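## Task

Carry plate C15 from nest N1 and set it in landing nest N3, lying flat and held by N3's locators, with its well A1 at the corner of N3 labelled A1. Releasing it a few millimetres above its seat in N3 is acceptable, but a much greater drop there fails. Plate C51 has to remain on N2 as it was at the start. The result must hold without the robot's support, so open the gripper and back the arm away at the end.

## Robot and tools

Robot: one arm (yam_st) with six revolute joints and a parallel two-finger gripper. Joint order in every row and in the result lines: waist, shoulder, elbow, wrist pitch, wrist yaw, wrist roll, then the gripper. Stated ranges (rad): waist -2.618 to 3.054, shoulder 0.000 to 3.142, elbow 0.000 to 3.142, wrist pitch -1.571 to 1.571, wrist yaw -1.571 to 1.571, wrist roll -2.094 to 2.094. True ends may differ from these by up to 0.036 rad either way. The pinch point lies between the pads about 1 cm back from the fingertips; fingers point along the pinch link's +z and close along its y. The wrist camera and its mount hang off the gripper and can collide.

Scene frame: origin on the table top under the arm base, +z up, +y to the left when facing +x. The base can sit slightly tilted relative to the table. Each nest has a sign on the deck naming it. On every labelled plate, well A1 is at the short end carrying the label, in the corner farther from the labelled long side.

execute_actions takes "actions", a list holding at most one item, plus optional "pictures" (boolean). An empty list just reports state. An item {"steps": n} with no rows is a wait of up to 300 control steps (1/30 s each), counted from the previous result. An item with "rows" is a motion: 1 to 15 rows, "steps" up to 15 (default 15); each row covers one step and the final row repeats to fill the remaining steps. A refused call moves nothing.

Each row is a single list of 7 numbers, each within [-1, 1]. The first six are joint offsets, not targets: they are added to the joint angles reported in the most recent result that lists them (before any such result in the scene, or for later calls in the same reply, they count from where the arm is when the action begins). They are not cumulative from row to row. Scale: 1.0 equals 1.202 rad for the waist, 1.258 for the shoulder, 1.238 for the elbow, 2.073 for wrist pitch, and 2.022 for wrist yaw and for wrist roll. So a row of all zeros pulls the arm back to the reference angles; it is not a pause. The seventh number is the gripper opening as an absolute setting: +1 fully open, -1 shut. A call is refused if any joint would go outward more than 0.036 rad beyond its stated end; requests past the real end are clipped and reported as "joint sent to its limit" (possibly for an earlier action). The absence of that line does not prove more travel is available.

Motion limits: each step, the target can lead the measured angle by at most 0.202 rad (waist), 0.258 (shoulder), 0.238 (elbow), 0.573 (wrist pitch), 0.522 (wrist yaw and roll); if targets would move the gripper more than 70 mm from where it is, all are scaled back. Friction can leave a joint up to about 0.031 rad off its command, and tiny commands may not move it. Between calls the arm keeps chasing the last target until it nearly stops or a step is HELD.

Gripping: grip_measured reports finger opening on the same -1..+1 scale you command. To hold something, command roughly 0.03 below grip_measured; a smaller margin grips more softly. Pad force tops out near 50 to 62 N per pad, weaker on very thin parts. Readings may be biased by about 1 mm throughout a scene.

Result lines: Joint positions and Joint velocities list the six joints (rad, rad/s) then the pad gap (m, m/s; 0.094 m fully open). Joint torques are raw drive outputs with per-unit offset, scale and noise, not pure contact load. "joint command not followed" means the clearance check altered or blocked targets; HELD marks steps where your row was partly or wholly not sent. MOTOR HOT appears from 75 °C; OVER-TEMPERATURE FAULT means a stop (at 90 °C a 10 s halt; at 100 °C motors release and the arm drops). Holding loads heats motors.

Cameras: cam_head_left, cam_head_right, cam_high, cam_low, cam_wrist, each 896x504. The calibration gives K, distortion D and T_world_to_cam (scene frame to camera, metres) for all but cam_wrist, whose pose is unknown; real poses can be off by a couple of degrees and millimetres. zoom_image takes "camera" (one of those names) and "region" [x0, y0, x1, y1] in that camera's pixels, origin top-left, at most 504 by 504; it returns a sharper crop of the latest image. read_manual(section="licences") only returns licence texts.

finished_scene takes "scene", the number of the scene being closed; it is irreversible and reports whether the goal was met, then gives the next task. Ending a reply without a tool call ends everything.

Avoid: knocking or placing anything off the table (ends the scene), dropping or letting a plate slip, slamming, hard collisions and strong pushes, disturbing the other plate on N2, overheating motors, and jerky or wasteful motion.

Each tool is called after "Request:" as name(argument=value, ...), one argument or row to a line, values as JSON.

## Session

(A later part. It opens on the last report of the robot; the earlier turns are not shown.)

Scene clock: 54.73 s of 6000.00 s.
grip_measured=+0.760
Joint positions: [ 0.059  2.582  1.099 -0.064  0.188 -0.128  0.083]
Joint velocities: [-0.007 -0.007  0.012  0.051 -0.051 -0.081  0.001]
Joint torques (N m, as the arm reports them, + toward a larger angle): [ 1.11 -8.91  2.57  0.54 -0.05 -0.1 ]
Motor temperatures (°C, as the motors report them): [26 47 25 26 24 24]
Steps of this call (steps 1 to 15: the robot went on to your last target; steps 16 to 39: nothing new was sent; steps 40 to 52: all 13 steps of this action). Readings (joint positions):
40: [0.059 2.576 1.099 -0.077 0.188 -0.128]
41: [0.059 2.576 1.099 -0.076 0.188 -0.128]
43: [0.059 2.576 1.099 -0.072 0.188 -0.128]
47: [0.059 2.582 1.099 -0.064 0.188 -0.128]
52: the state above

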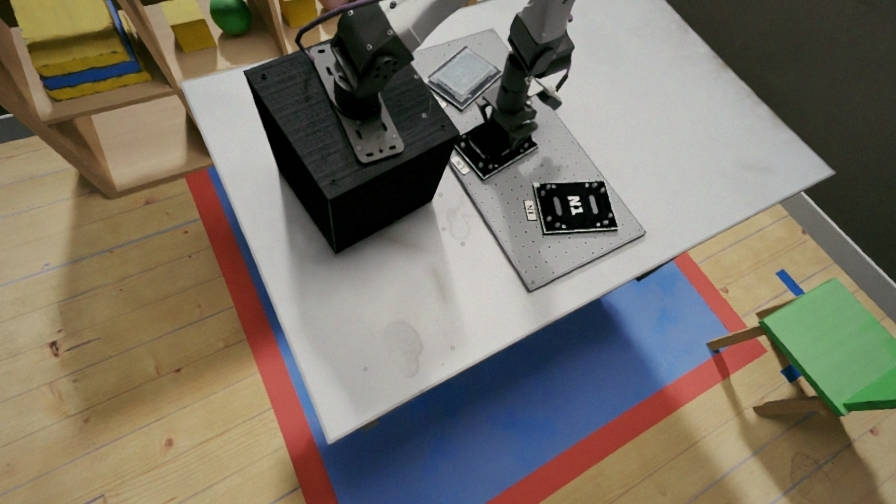

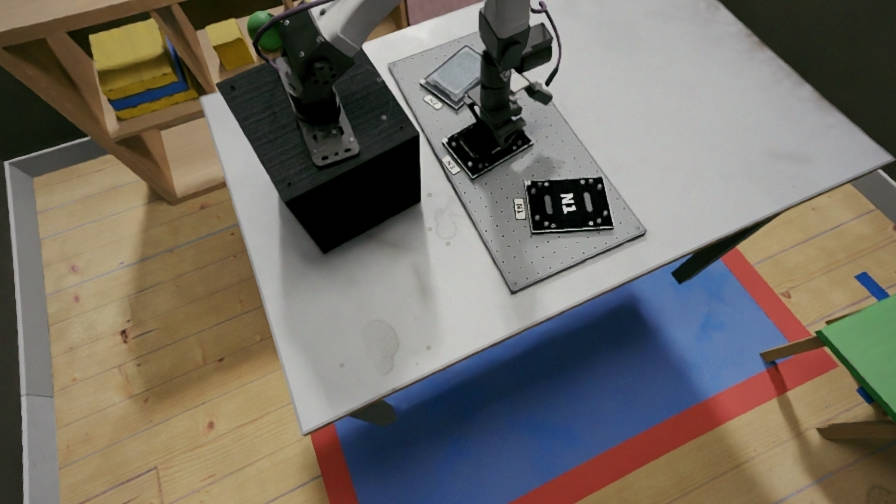

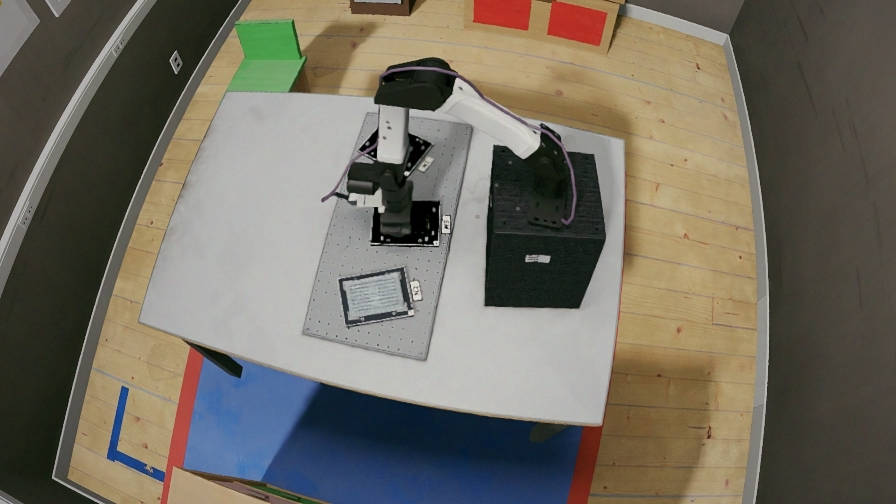

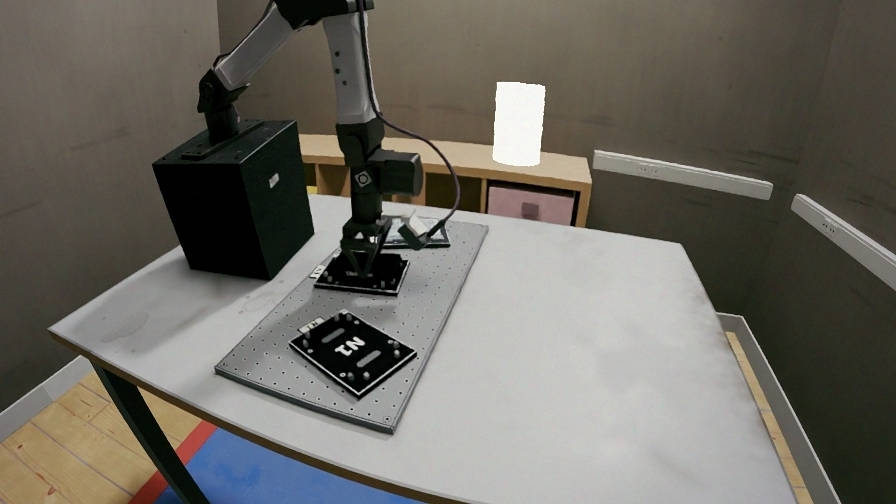

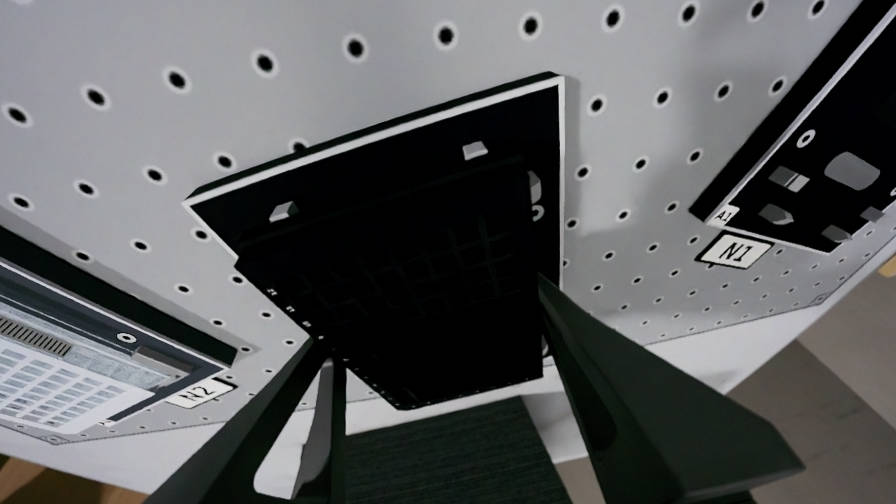

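Request:
execute_actions(
  actions=[
    {"rows":[[0,-0.008,0,0,0,0,0.727],[0,-0.016,0,-0.002,0,0,0.727],[0,-0.022,0,-0.005,0,0,0.727],[0,-0.022,0,-0.008,0,0,0.727],[0,-0.022,0,-0.011,0,0,0.727]],"steps":14},
  ],
)

Scene clock: 57.40 s of 6000.00 s.
grip_measured=+0.760
Joint positions: [ 0.059  2.582  1.099 -0.065  0.188 -0.128  0.083]
Joint velocities: [ 0.002  0.002 -0.007 -0.037  0.051 -0.11  -0.001]
Joint torques (N m, as the arm reports them, + toward a larger angle): [  1.13 -13.08   2.56   0.25  -0.06  -0.1 ]
Motor temperatures (°C, as the motors report them): [26 47 25 26 24 24]
Steps of this call (steps 1 to 15: the robot went on to your last target; steps 16 to 66: nothing new was sent; steps 67 to 80: all 14 steps of this action). Readings (joint positions):
67: [0.059 2.582 1.099 -0.064 0.188 -0.128]
68: [0.059 2.582 1.099 -0.064 0.188 -0.128]
70: [0.059 2.582 1.099 -0.064 0.188 -0.128]
74: [0.059 2.582 1.099 -0.065 0.188 -0.128]
80: the state above

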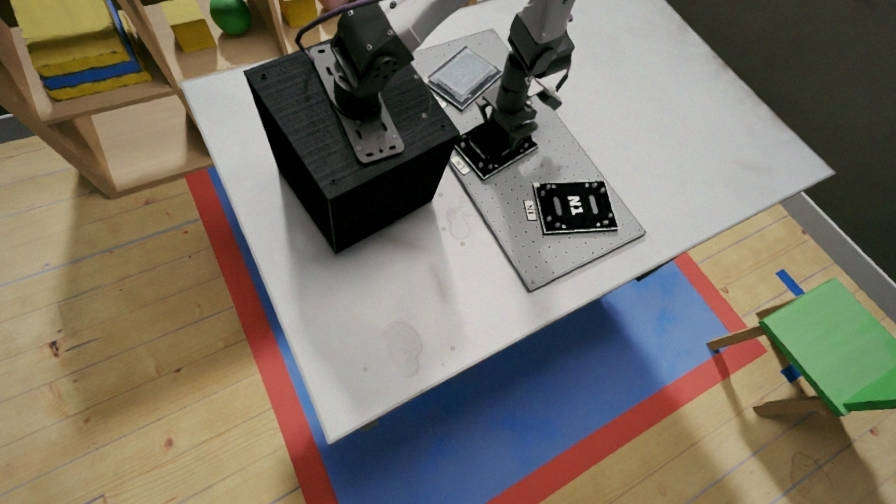

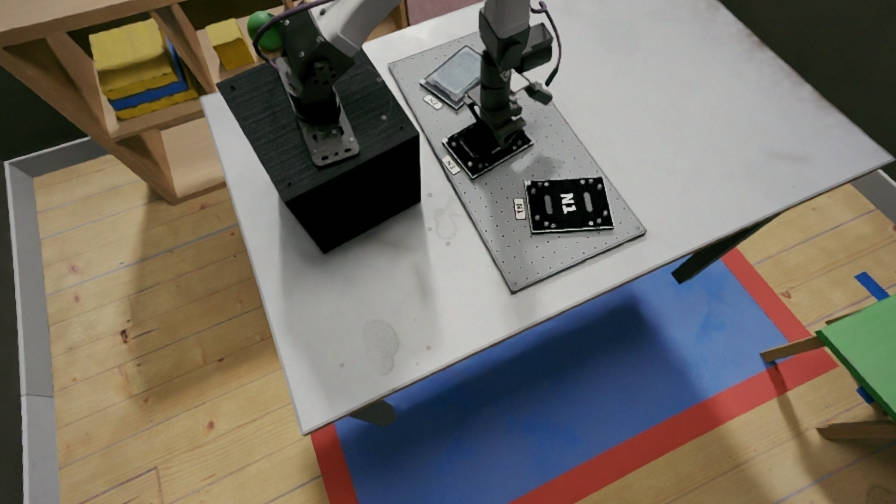

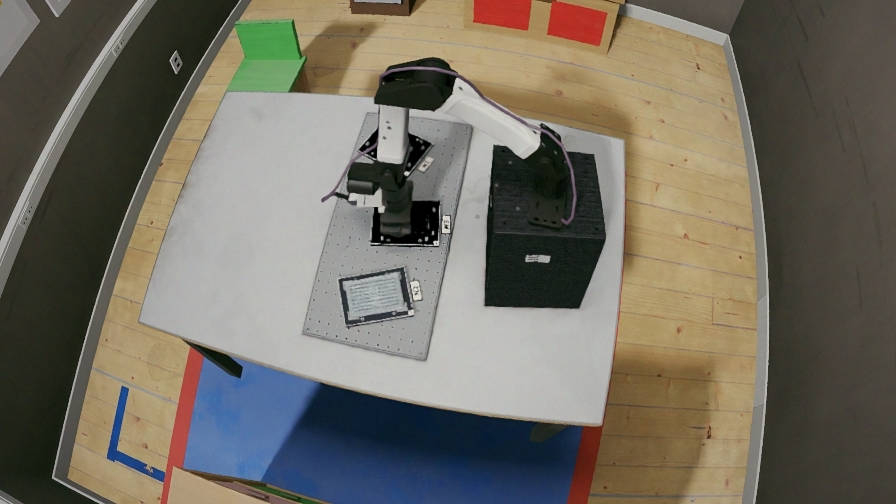

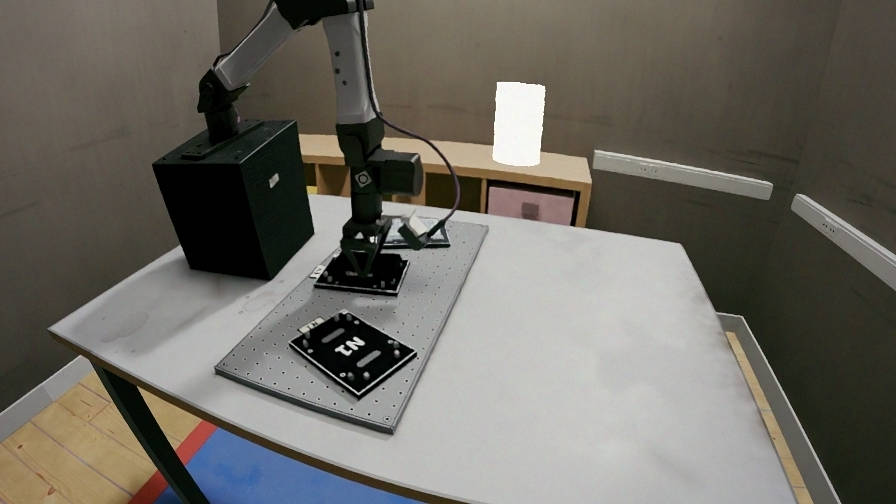

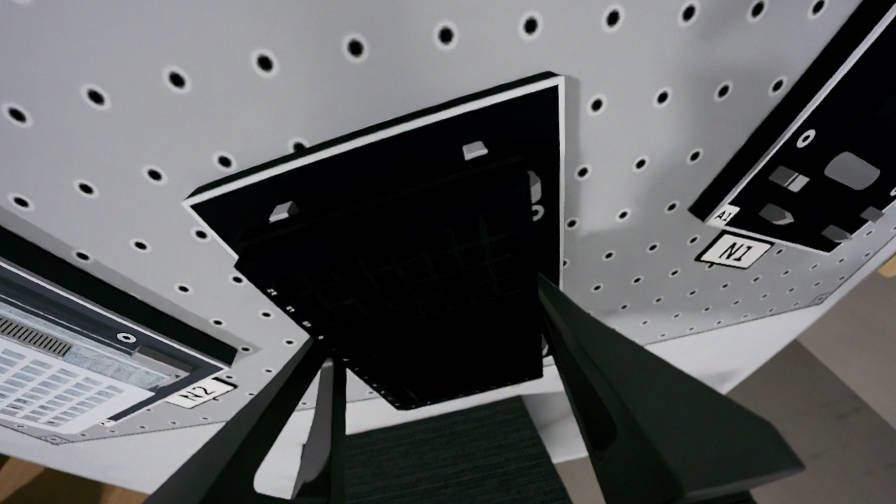

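Request:
execute_actions(
  actions=[
    {"rows":[[0,-0.015,0,0,0,0,0.727],[0,-0.025,0,0,0,0,0.727],[0,-0.033,0,-0.003,0,0,0.727],[0,-0.04,0,-0.006,0,0,0.727],[0,-0.04,0,-0.009,0,0,0.727],[0,-0.04,0,-0.012,0,0,0.727],[0,-0.04,0,-0.016,0,0,0.727]],"steps":15},
  ],
)

Scene clock: 59.03 s of 6000.00 s.
grip_measured=+0.760
Joint positions: [ 0.059  2.558  1.099 -0.088  0.188 -0.128  0.083]
Joint velocities: [-0.012 -0.022 -0.007 -0.095  0.007 -0.095 -0.   ]
Joint torques (N m, as the arm reports them, + toward a larger angle): [  1.11 -13.     2.69   0.4   -0.05  -0.1 ]
Motor temperatures (°C, as the motors report them): [26 47 24 26 24 24]
Steps of this call (steps 1 to 15: the robot went on to your last target; steps 16 to 34: nothing new was sent; steps 35 to 49: all 15 steps of this action). Readings (joint positions):
35: [0.059 2.582 1.099 -0.065 0.188 -0.128]
36: [0.059 2.582 1.099 -0.065 0.188 -0.128]
38: [0.059 2.576 1.099 -0.067 0.188 -0.128]
42: [0.059 2.560 1.099 -0.077 0.188 -0.128]
49: the state above

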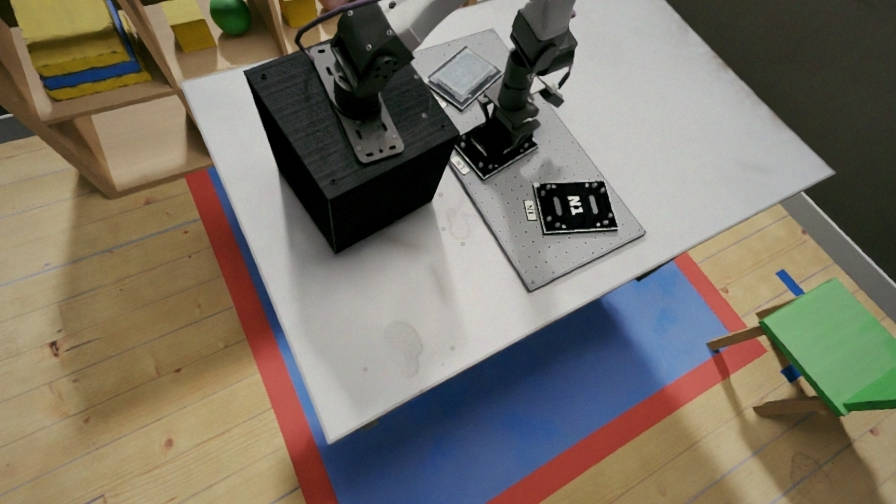

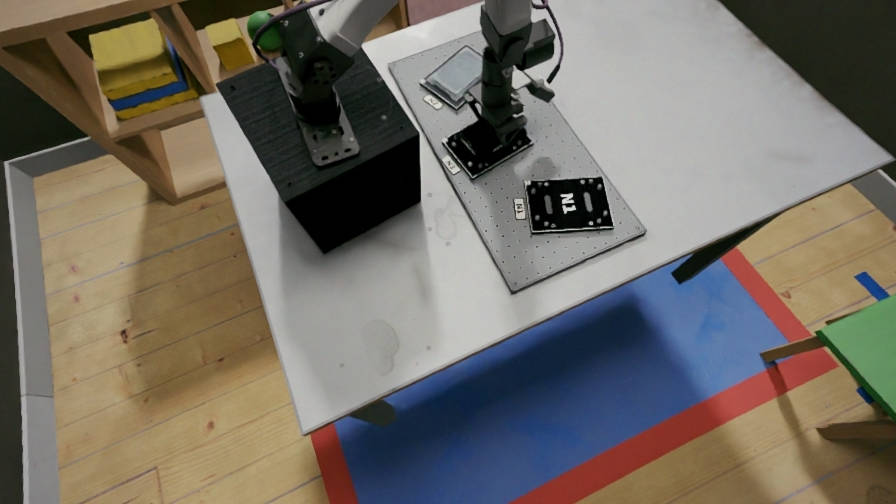

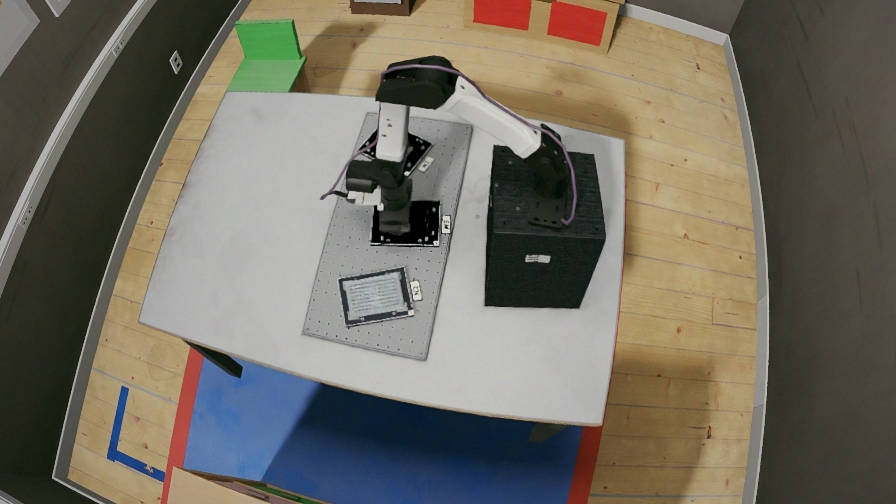

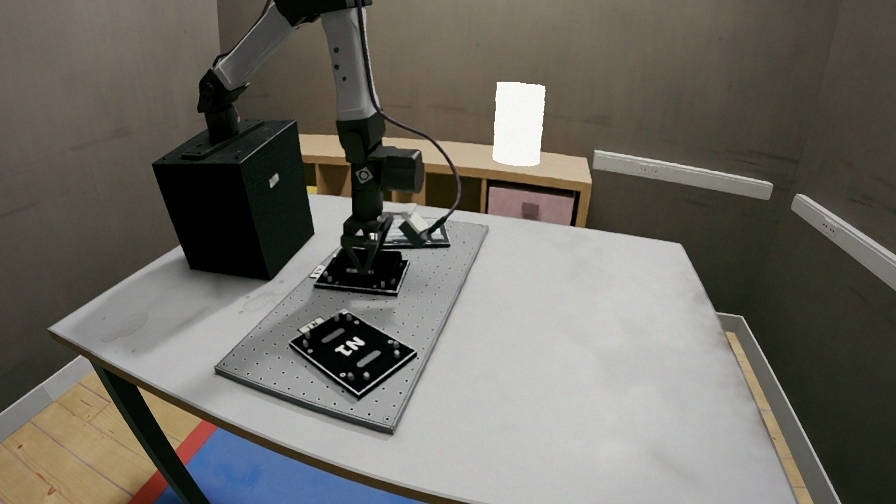

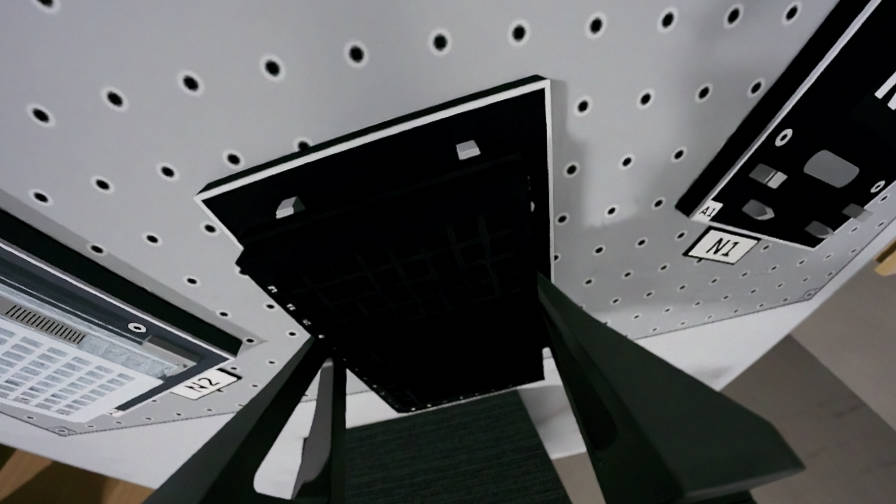

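Request:
execute_actions(
  actions=[
    {"rows":[[0,0,-0.008,0,0,0,0.727],[0,0,-0.016,0.002,0,0,0.727],[0,0,-0.024,0.004,0,0,0.727],[0,0,-0.03,0.006,0,0,0.727]],"steps":14},
  ],
)

Scene clock: 60.97 s of 6000.00 s.
grip_measured=+0.760
Joint positions: [ 0.059  2.558  1.075 -0.084  0.188 -0.128  0.083]
Joint velocities: [-0.007 -0.012  0.002 -0.007  0.007  0.022  0.   ]
Joint torques (N m, as the arm reports them, + toward a larger angle): [  1.12 -10.74   1.42   0.55  -0.04  -0.09]
Motor temperatures (°C, as the motors report them): [26 47 24 26 24 24]
Steps of this call (steps 1 to 15: the robot went on to your last target; steps 16 to 44: nothing new was sent; steps 45 to 58: all 14 steps of this action). Readings (joint positions):
45: [0.059 2.558 1.099 -0.092 0.188 -0.128]
46: [0.059 2.558 1.099 -0.092 0.188 -0.128]
48: [0.059 2.558 1.093 -0.086 0.188 -0.128]
52: [0.059 2.558 1.076 -0.084 0.188 -0.128]
58: the state above

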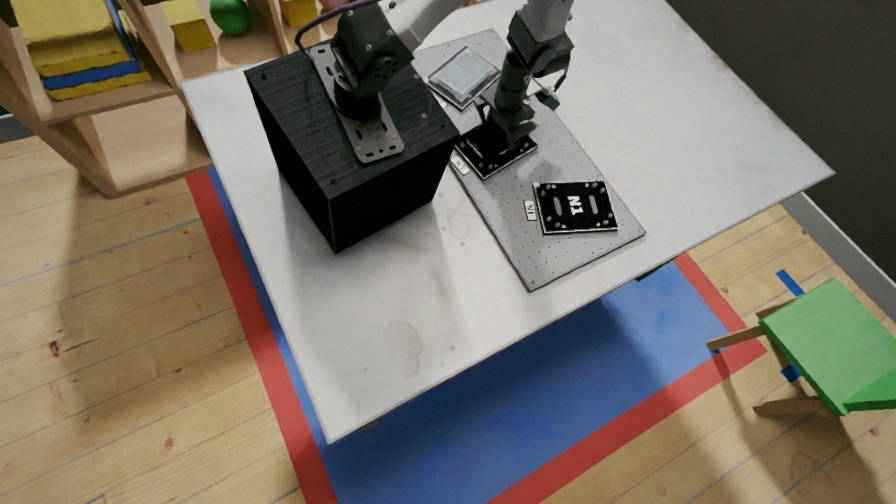

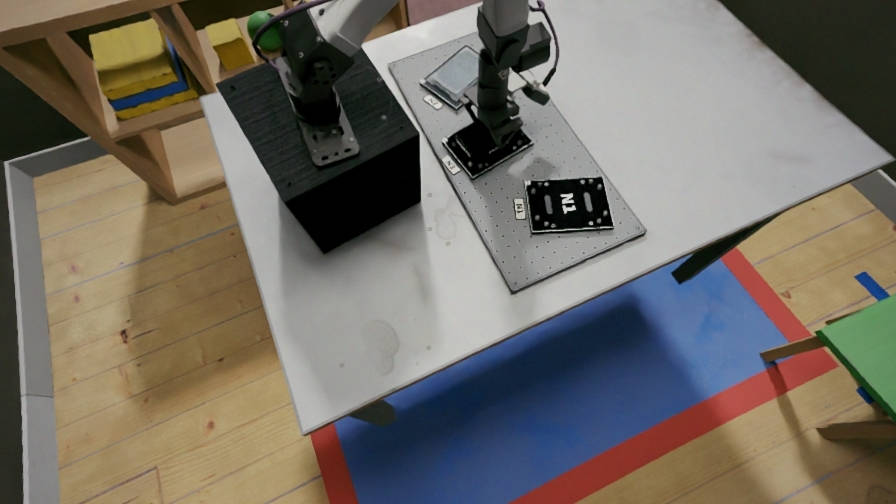

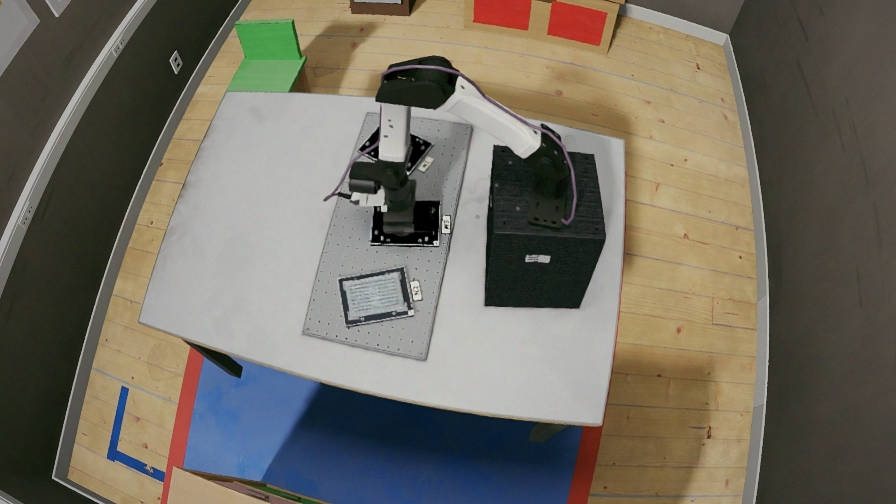

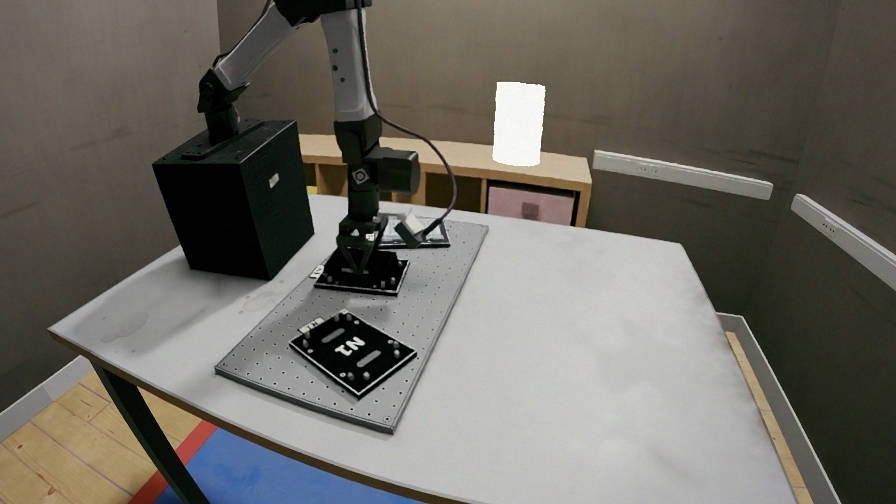

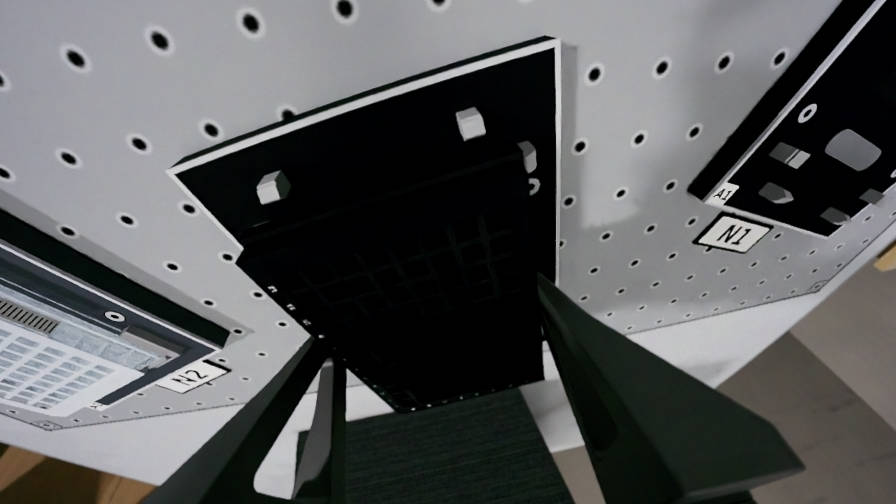

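Request:
execute_actions(
  actions=[
    {"rows":[[0,0,0.007,0,0,0,0.727],[0,0,0.013,0,0,0,0.727],[0,0,0.018,-0.002,0,0,0.727],[0,0,0.022,-0.003,0,0,0.727]],"steps":14},
  ],
)

Scene clock: 62.73 s of 6000.00 s.
grip_measured=+0.760
Joint positions: [ 0.059  2.558  1.085 -0.086  0.188 -0.128  0.083]
Joint velocities: [-0.002 -0.012 -0.002 -0.007  0.007  0.051  0.   ]
Joint torques (N m, as the arm reports them, + toward a larger angle): [  1.13 -10.87   3.95   0.4   -0.05  -0.09]
Motor temperatures (°C, as the motors report them): [26 47 24 26 24 24]
Steps of this call (steps 1 to 15: the robot went on to your last target; steps 16 to 39: nothing new was sent; steps 40 to 53: all 14 steps of this action). Readings (joint positions):
40: [0.059 2.558 1.075 -0.084 0.188 -0.128]
41: [0.059 2.558 1.075 -0.084 0.188 -0.128]
43: [0.059 2.558 1.076 -0.085 0.188 -0.128]
47: [0.059 2.558 1.084 -0.086 0.188 -0.128]
53: the state above

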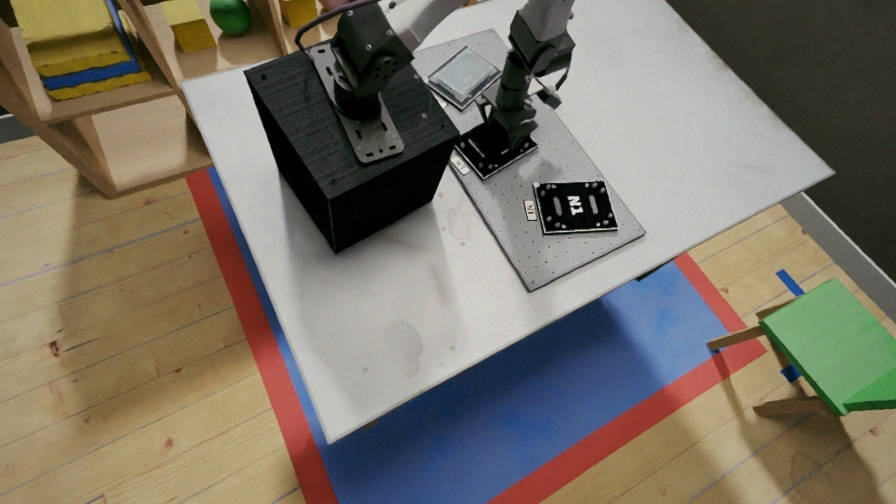

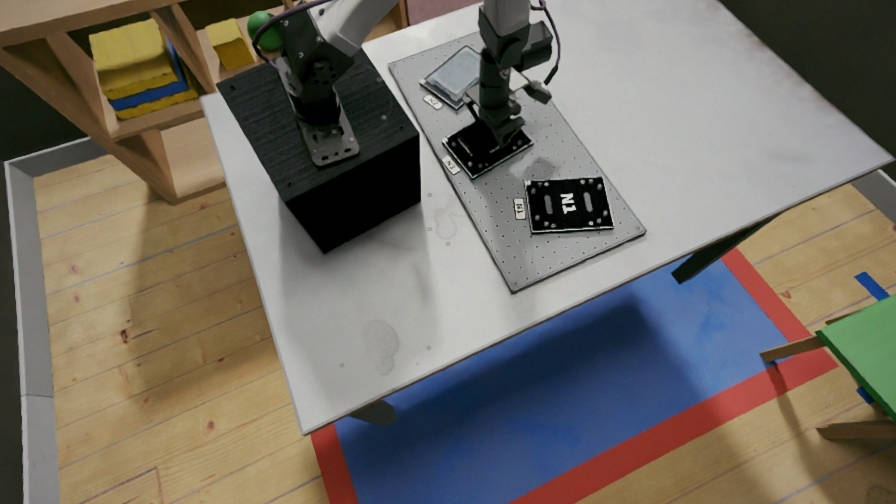

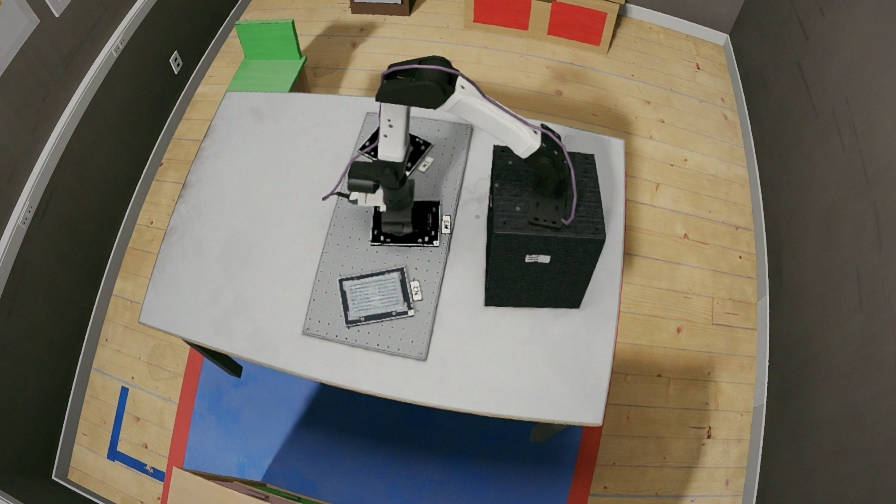

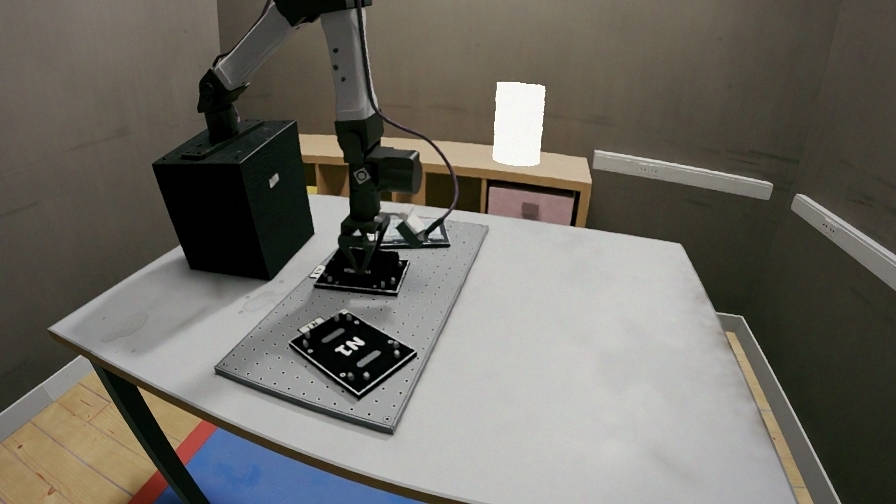

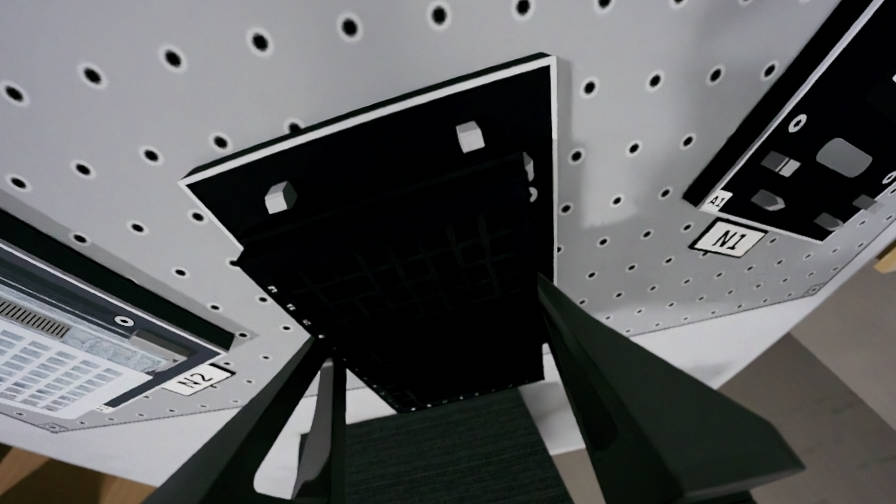

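Request:
execute_actions(
  actions=[
    {"rows":[[0,0.01,0.004,0,0,0,0.727],[0,0.018,0.008,0.002,0,0,0.727],[0,0.024,0.012,0.003,0,0,0.727],[0,0.029,0.015,0.004,0,0,0.727],[0,0.033,0.018,0.005,0,0,0.727]],"steps":14},
  ],
)

Scene clock: 64.30 s of 6000.00 s.
grip_measured=+0.760
Joint positions: [ 0.059  2.578  1.09  -0.079  0.192 -0.128  0.083]
Joint velocities: [-0.007  0.002 -0.012 -0.081 -0.051  0.051  0.   ]
Joint torques (N m, as the arm reports them, + toward a larger angle): [ 0.99 -9.38  3.85  0.45 -0.11 -0.12]
Motor temperatures (°C, as the motors report them): [26 47 24 26 24 24]
Steps of this call (steps 1 to 15: the robot went on to your last target; steps 16 to 33: nothing new was sent; steps 34 to 47: all 14 steps of this action). Readings (joint positions):
34: [0.059 2.558 1.085 -0.086 0.188 -0.128]
35: [0.059 2.558 1.085 -0.086 0.188 -0.128]
37: [0.059 2.560 1.085 -0.085 0.188 -0.128]
41: [0.059 2.578 1.090 -0.081 0.189 -0.128]
47: the state above

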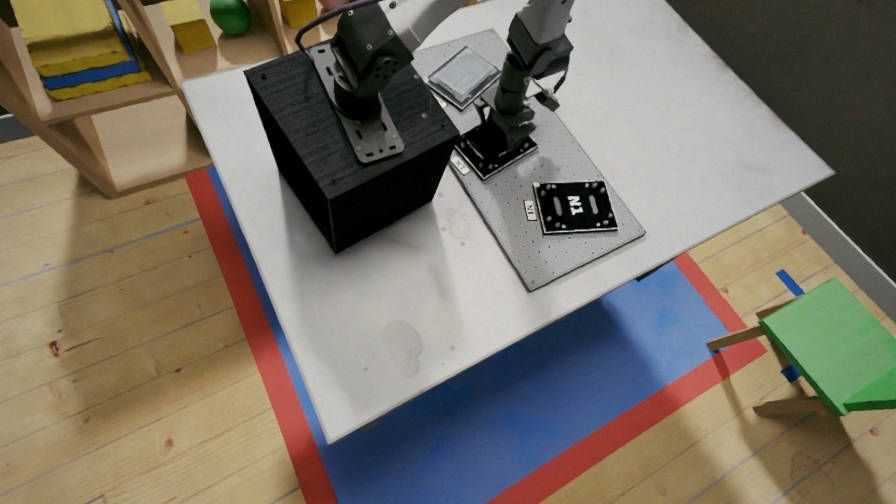

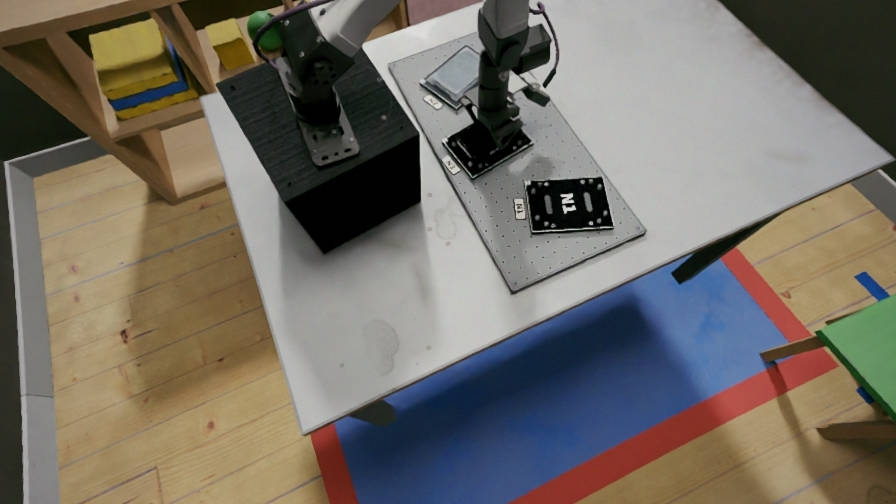

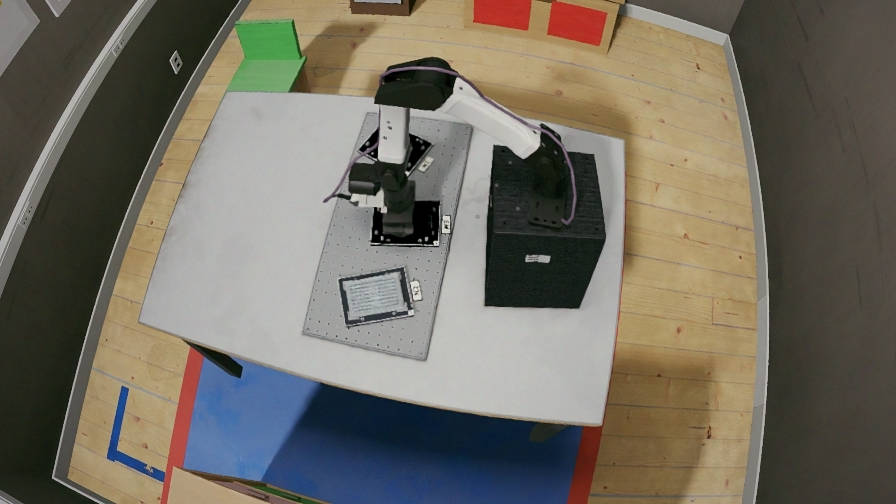

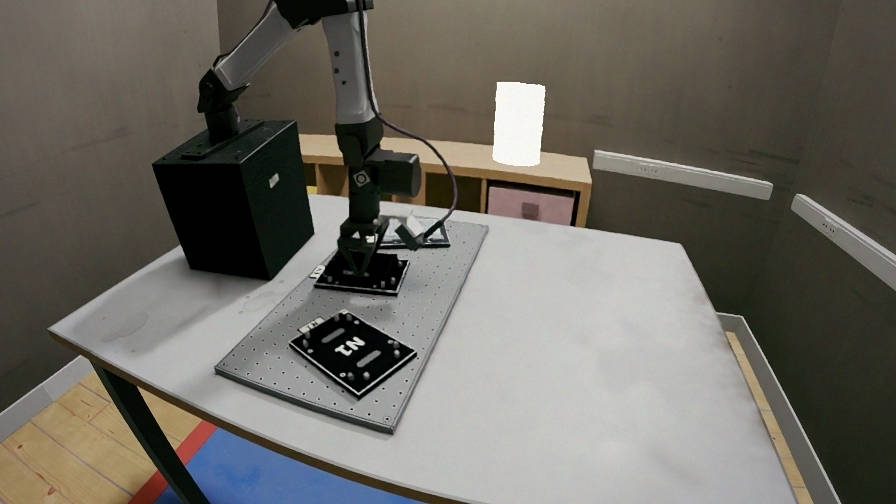

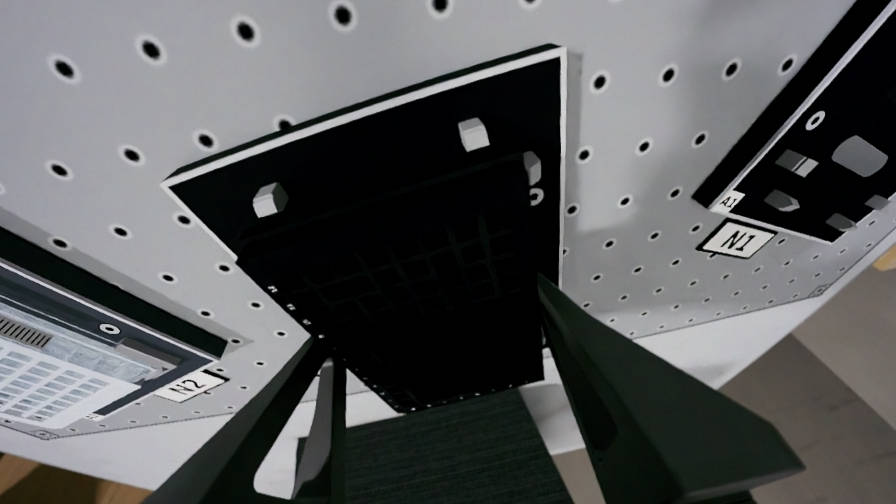

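Request:
execute_actions(
  actions=[
    {"rows":[[0,0,0.006,0,0,0,0.727],[0,0,0.012,0,0,0,0.727],[0,0,0.017,-0.001,0,0,0.727],[0,0,0.02,-0.002,0,0,0.727]],"steps":13},
  ],
)

Request:
zoom_image(
  camera="cam_head_left",
  region=[440,100,560,200],
)

Request:
zoom_image(
  camera="cam_low",
  region=[300,230,430,310],
)

Scene clock: 65.93 s of 6000.00 s.
grip_measured=+0.760
Joint positions: [ 0.059  2.578  1.09  -0.079  0.192 -0.128  0.083]
Joint velocities: [-0.007  0.002 -0.002  0.022 -0.051  0.022  0.001]
Joint torques (N m, as the arm reports them, + toward a larger angle): [  1.11 -10.87   4.4    0.39  -0.04  -0.1 ]
Motor temperatures (°C, as the motors report them): [26 47 24 26 24 24]
Steps of this call (steps 1 to 15: the robot went on to your last target; steps 16 to 36: nothing new was sent; steps 37 to 49: all 13 steps of this action). Readings (joint positions):
37: [0.059 2.578 1.090 -0.079 0.192 -0.128]
38: [0.059 2.578 1.090 -0.079 0.192 -0.128]
40: [0.059 2.578 1.090 -0.079 0.192 -0.128]
44: [0.059 2.578 1.090 -0.079 0.192 -0.128]
49: the state above

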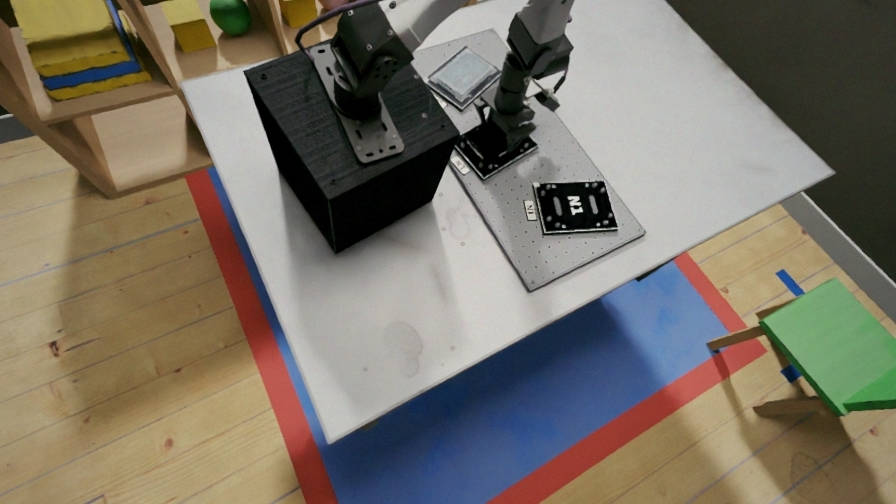

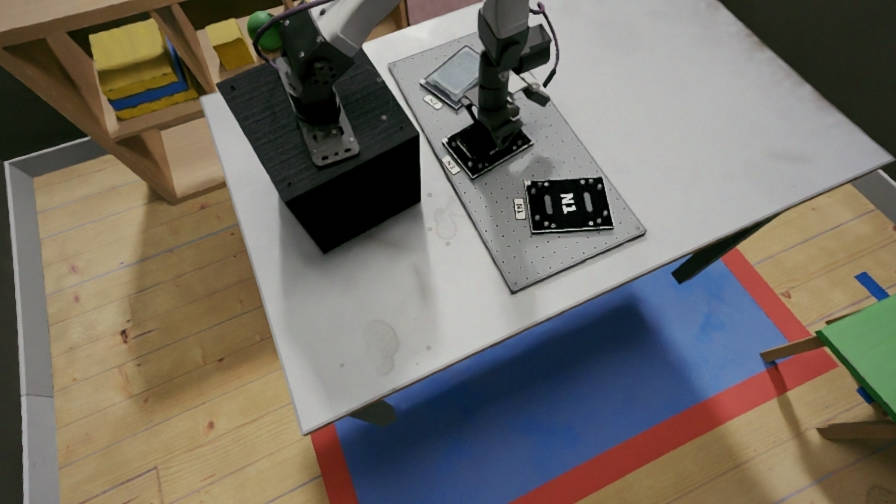

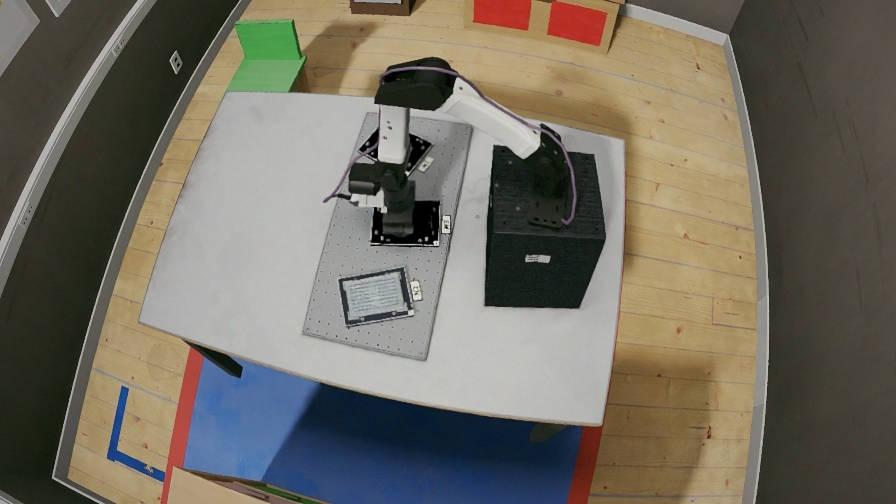

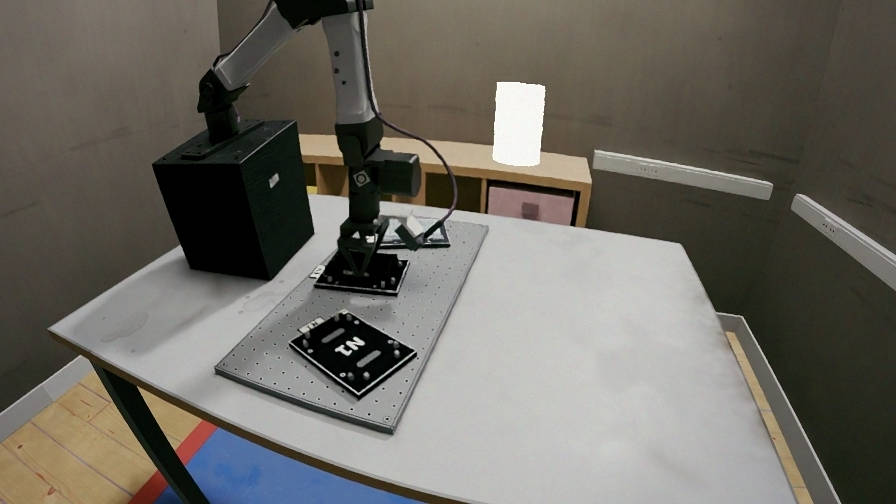

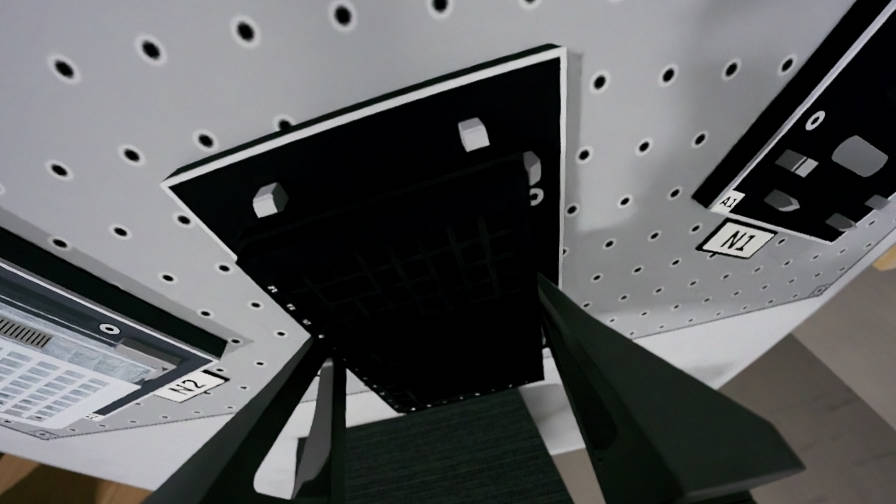

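Region (440, 100, 560, 200) of cam_head_left's 896x504 image, scaled by 4.200, with more detail than that image has.

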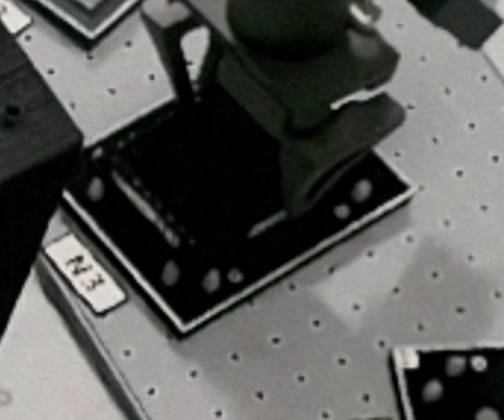

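Region (300, 230, 430, 310) of cam_low's 896x504 image, scaled by 3.877, with more detail than that image has; it fills the top 310 rows of this view, and the rest is white.

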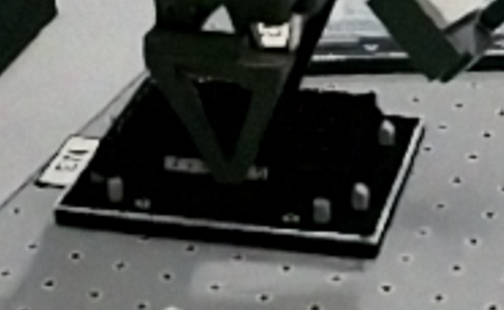

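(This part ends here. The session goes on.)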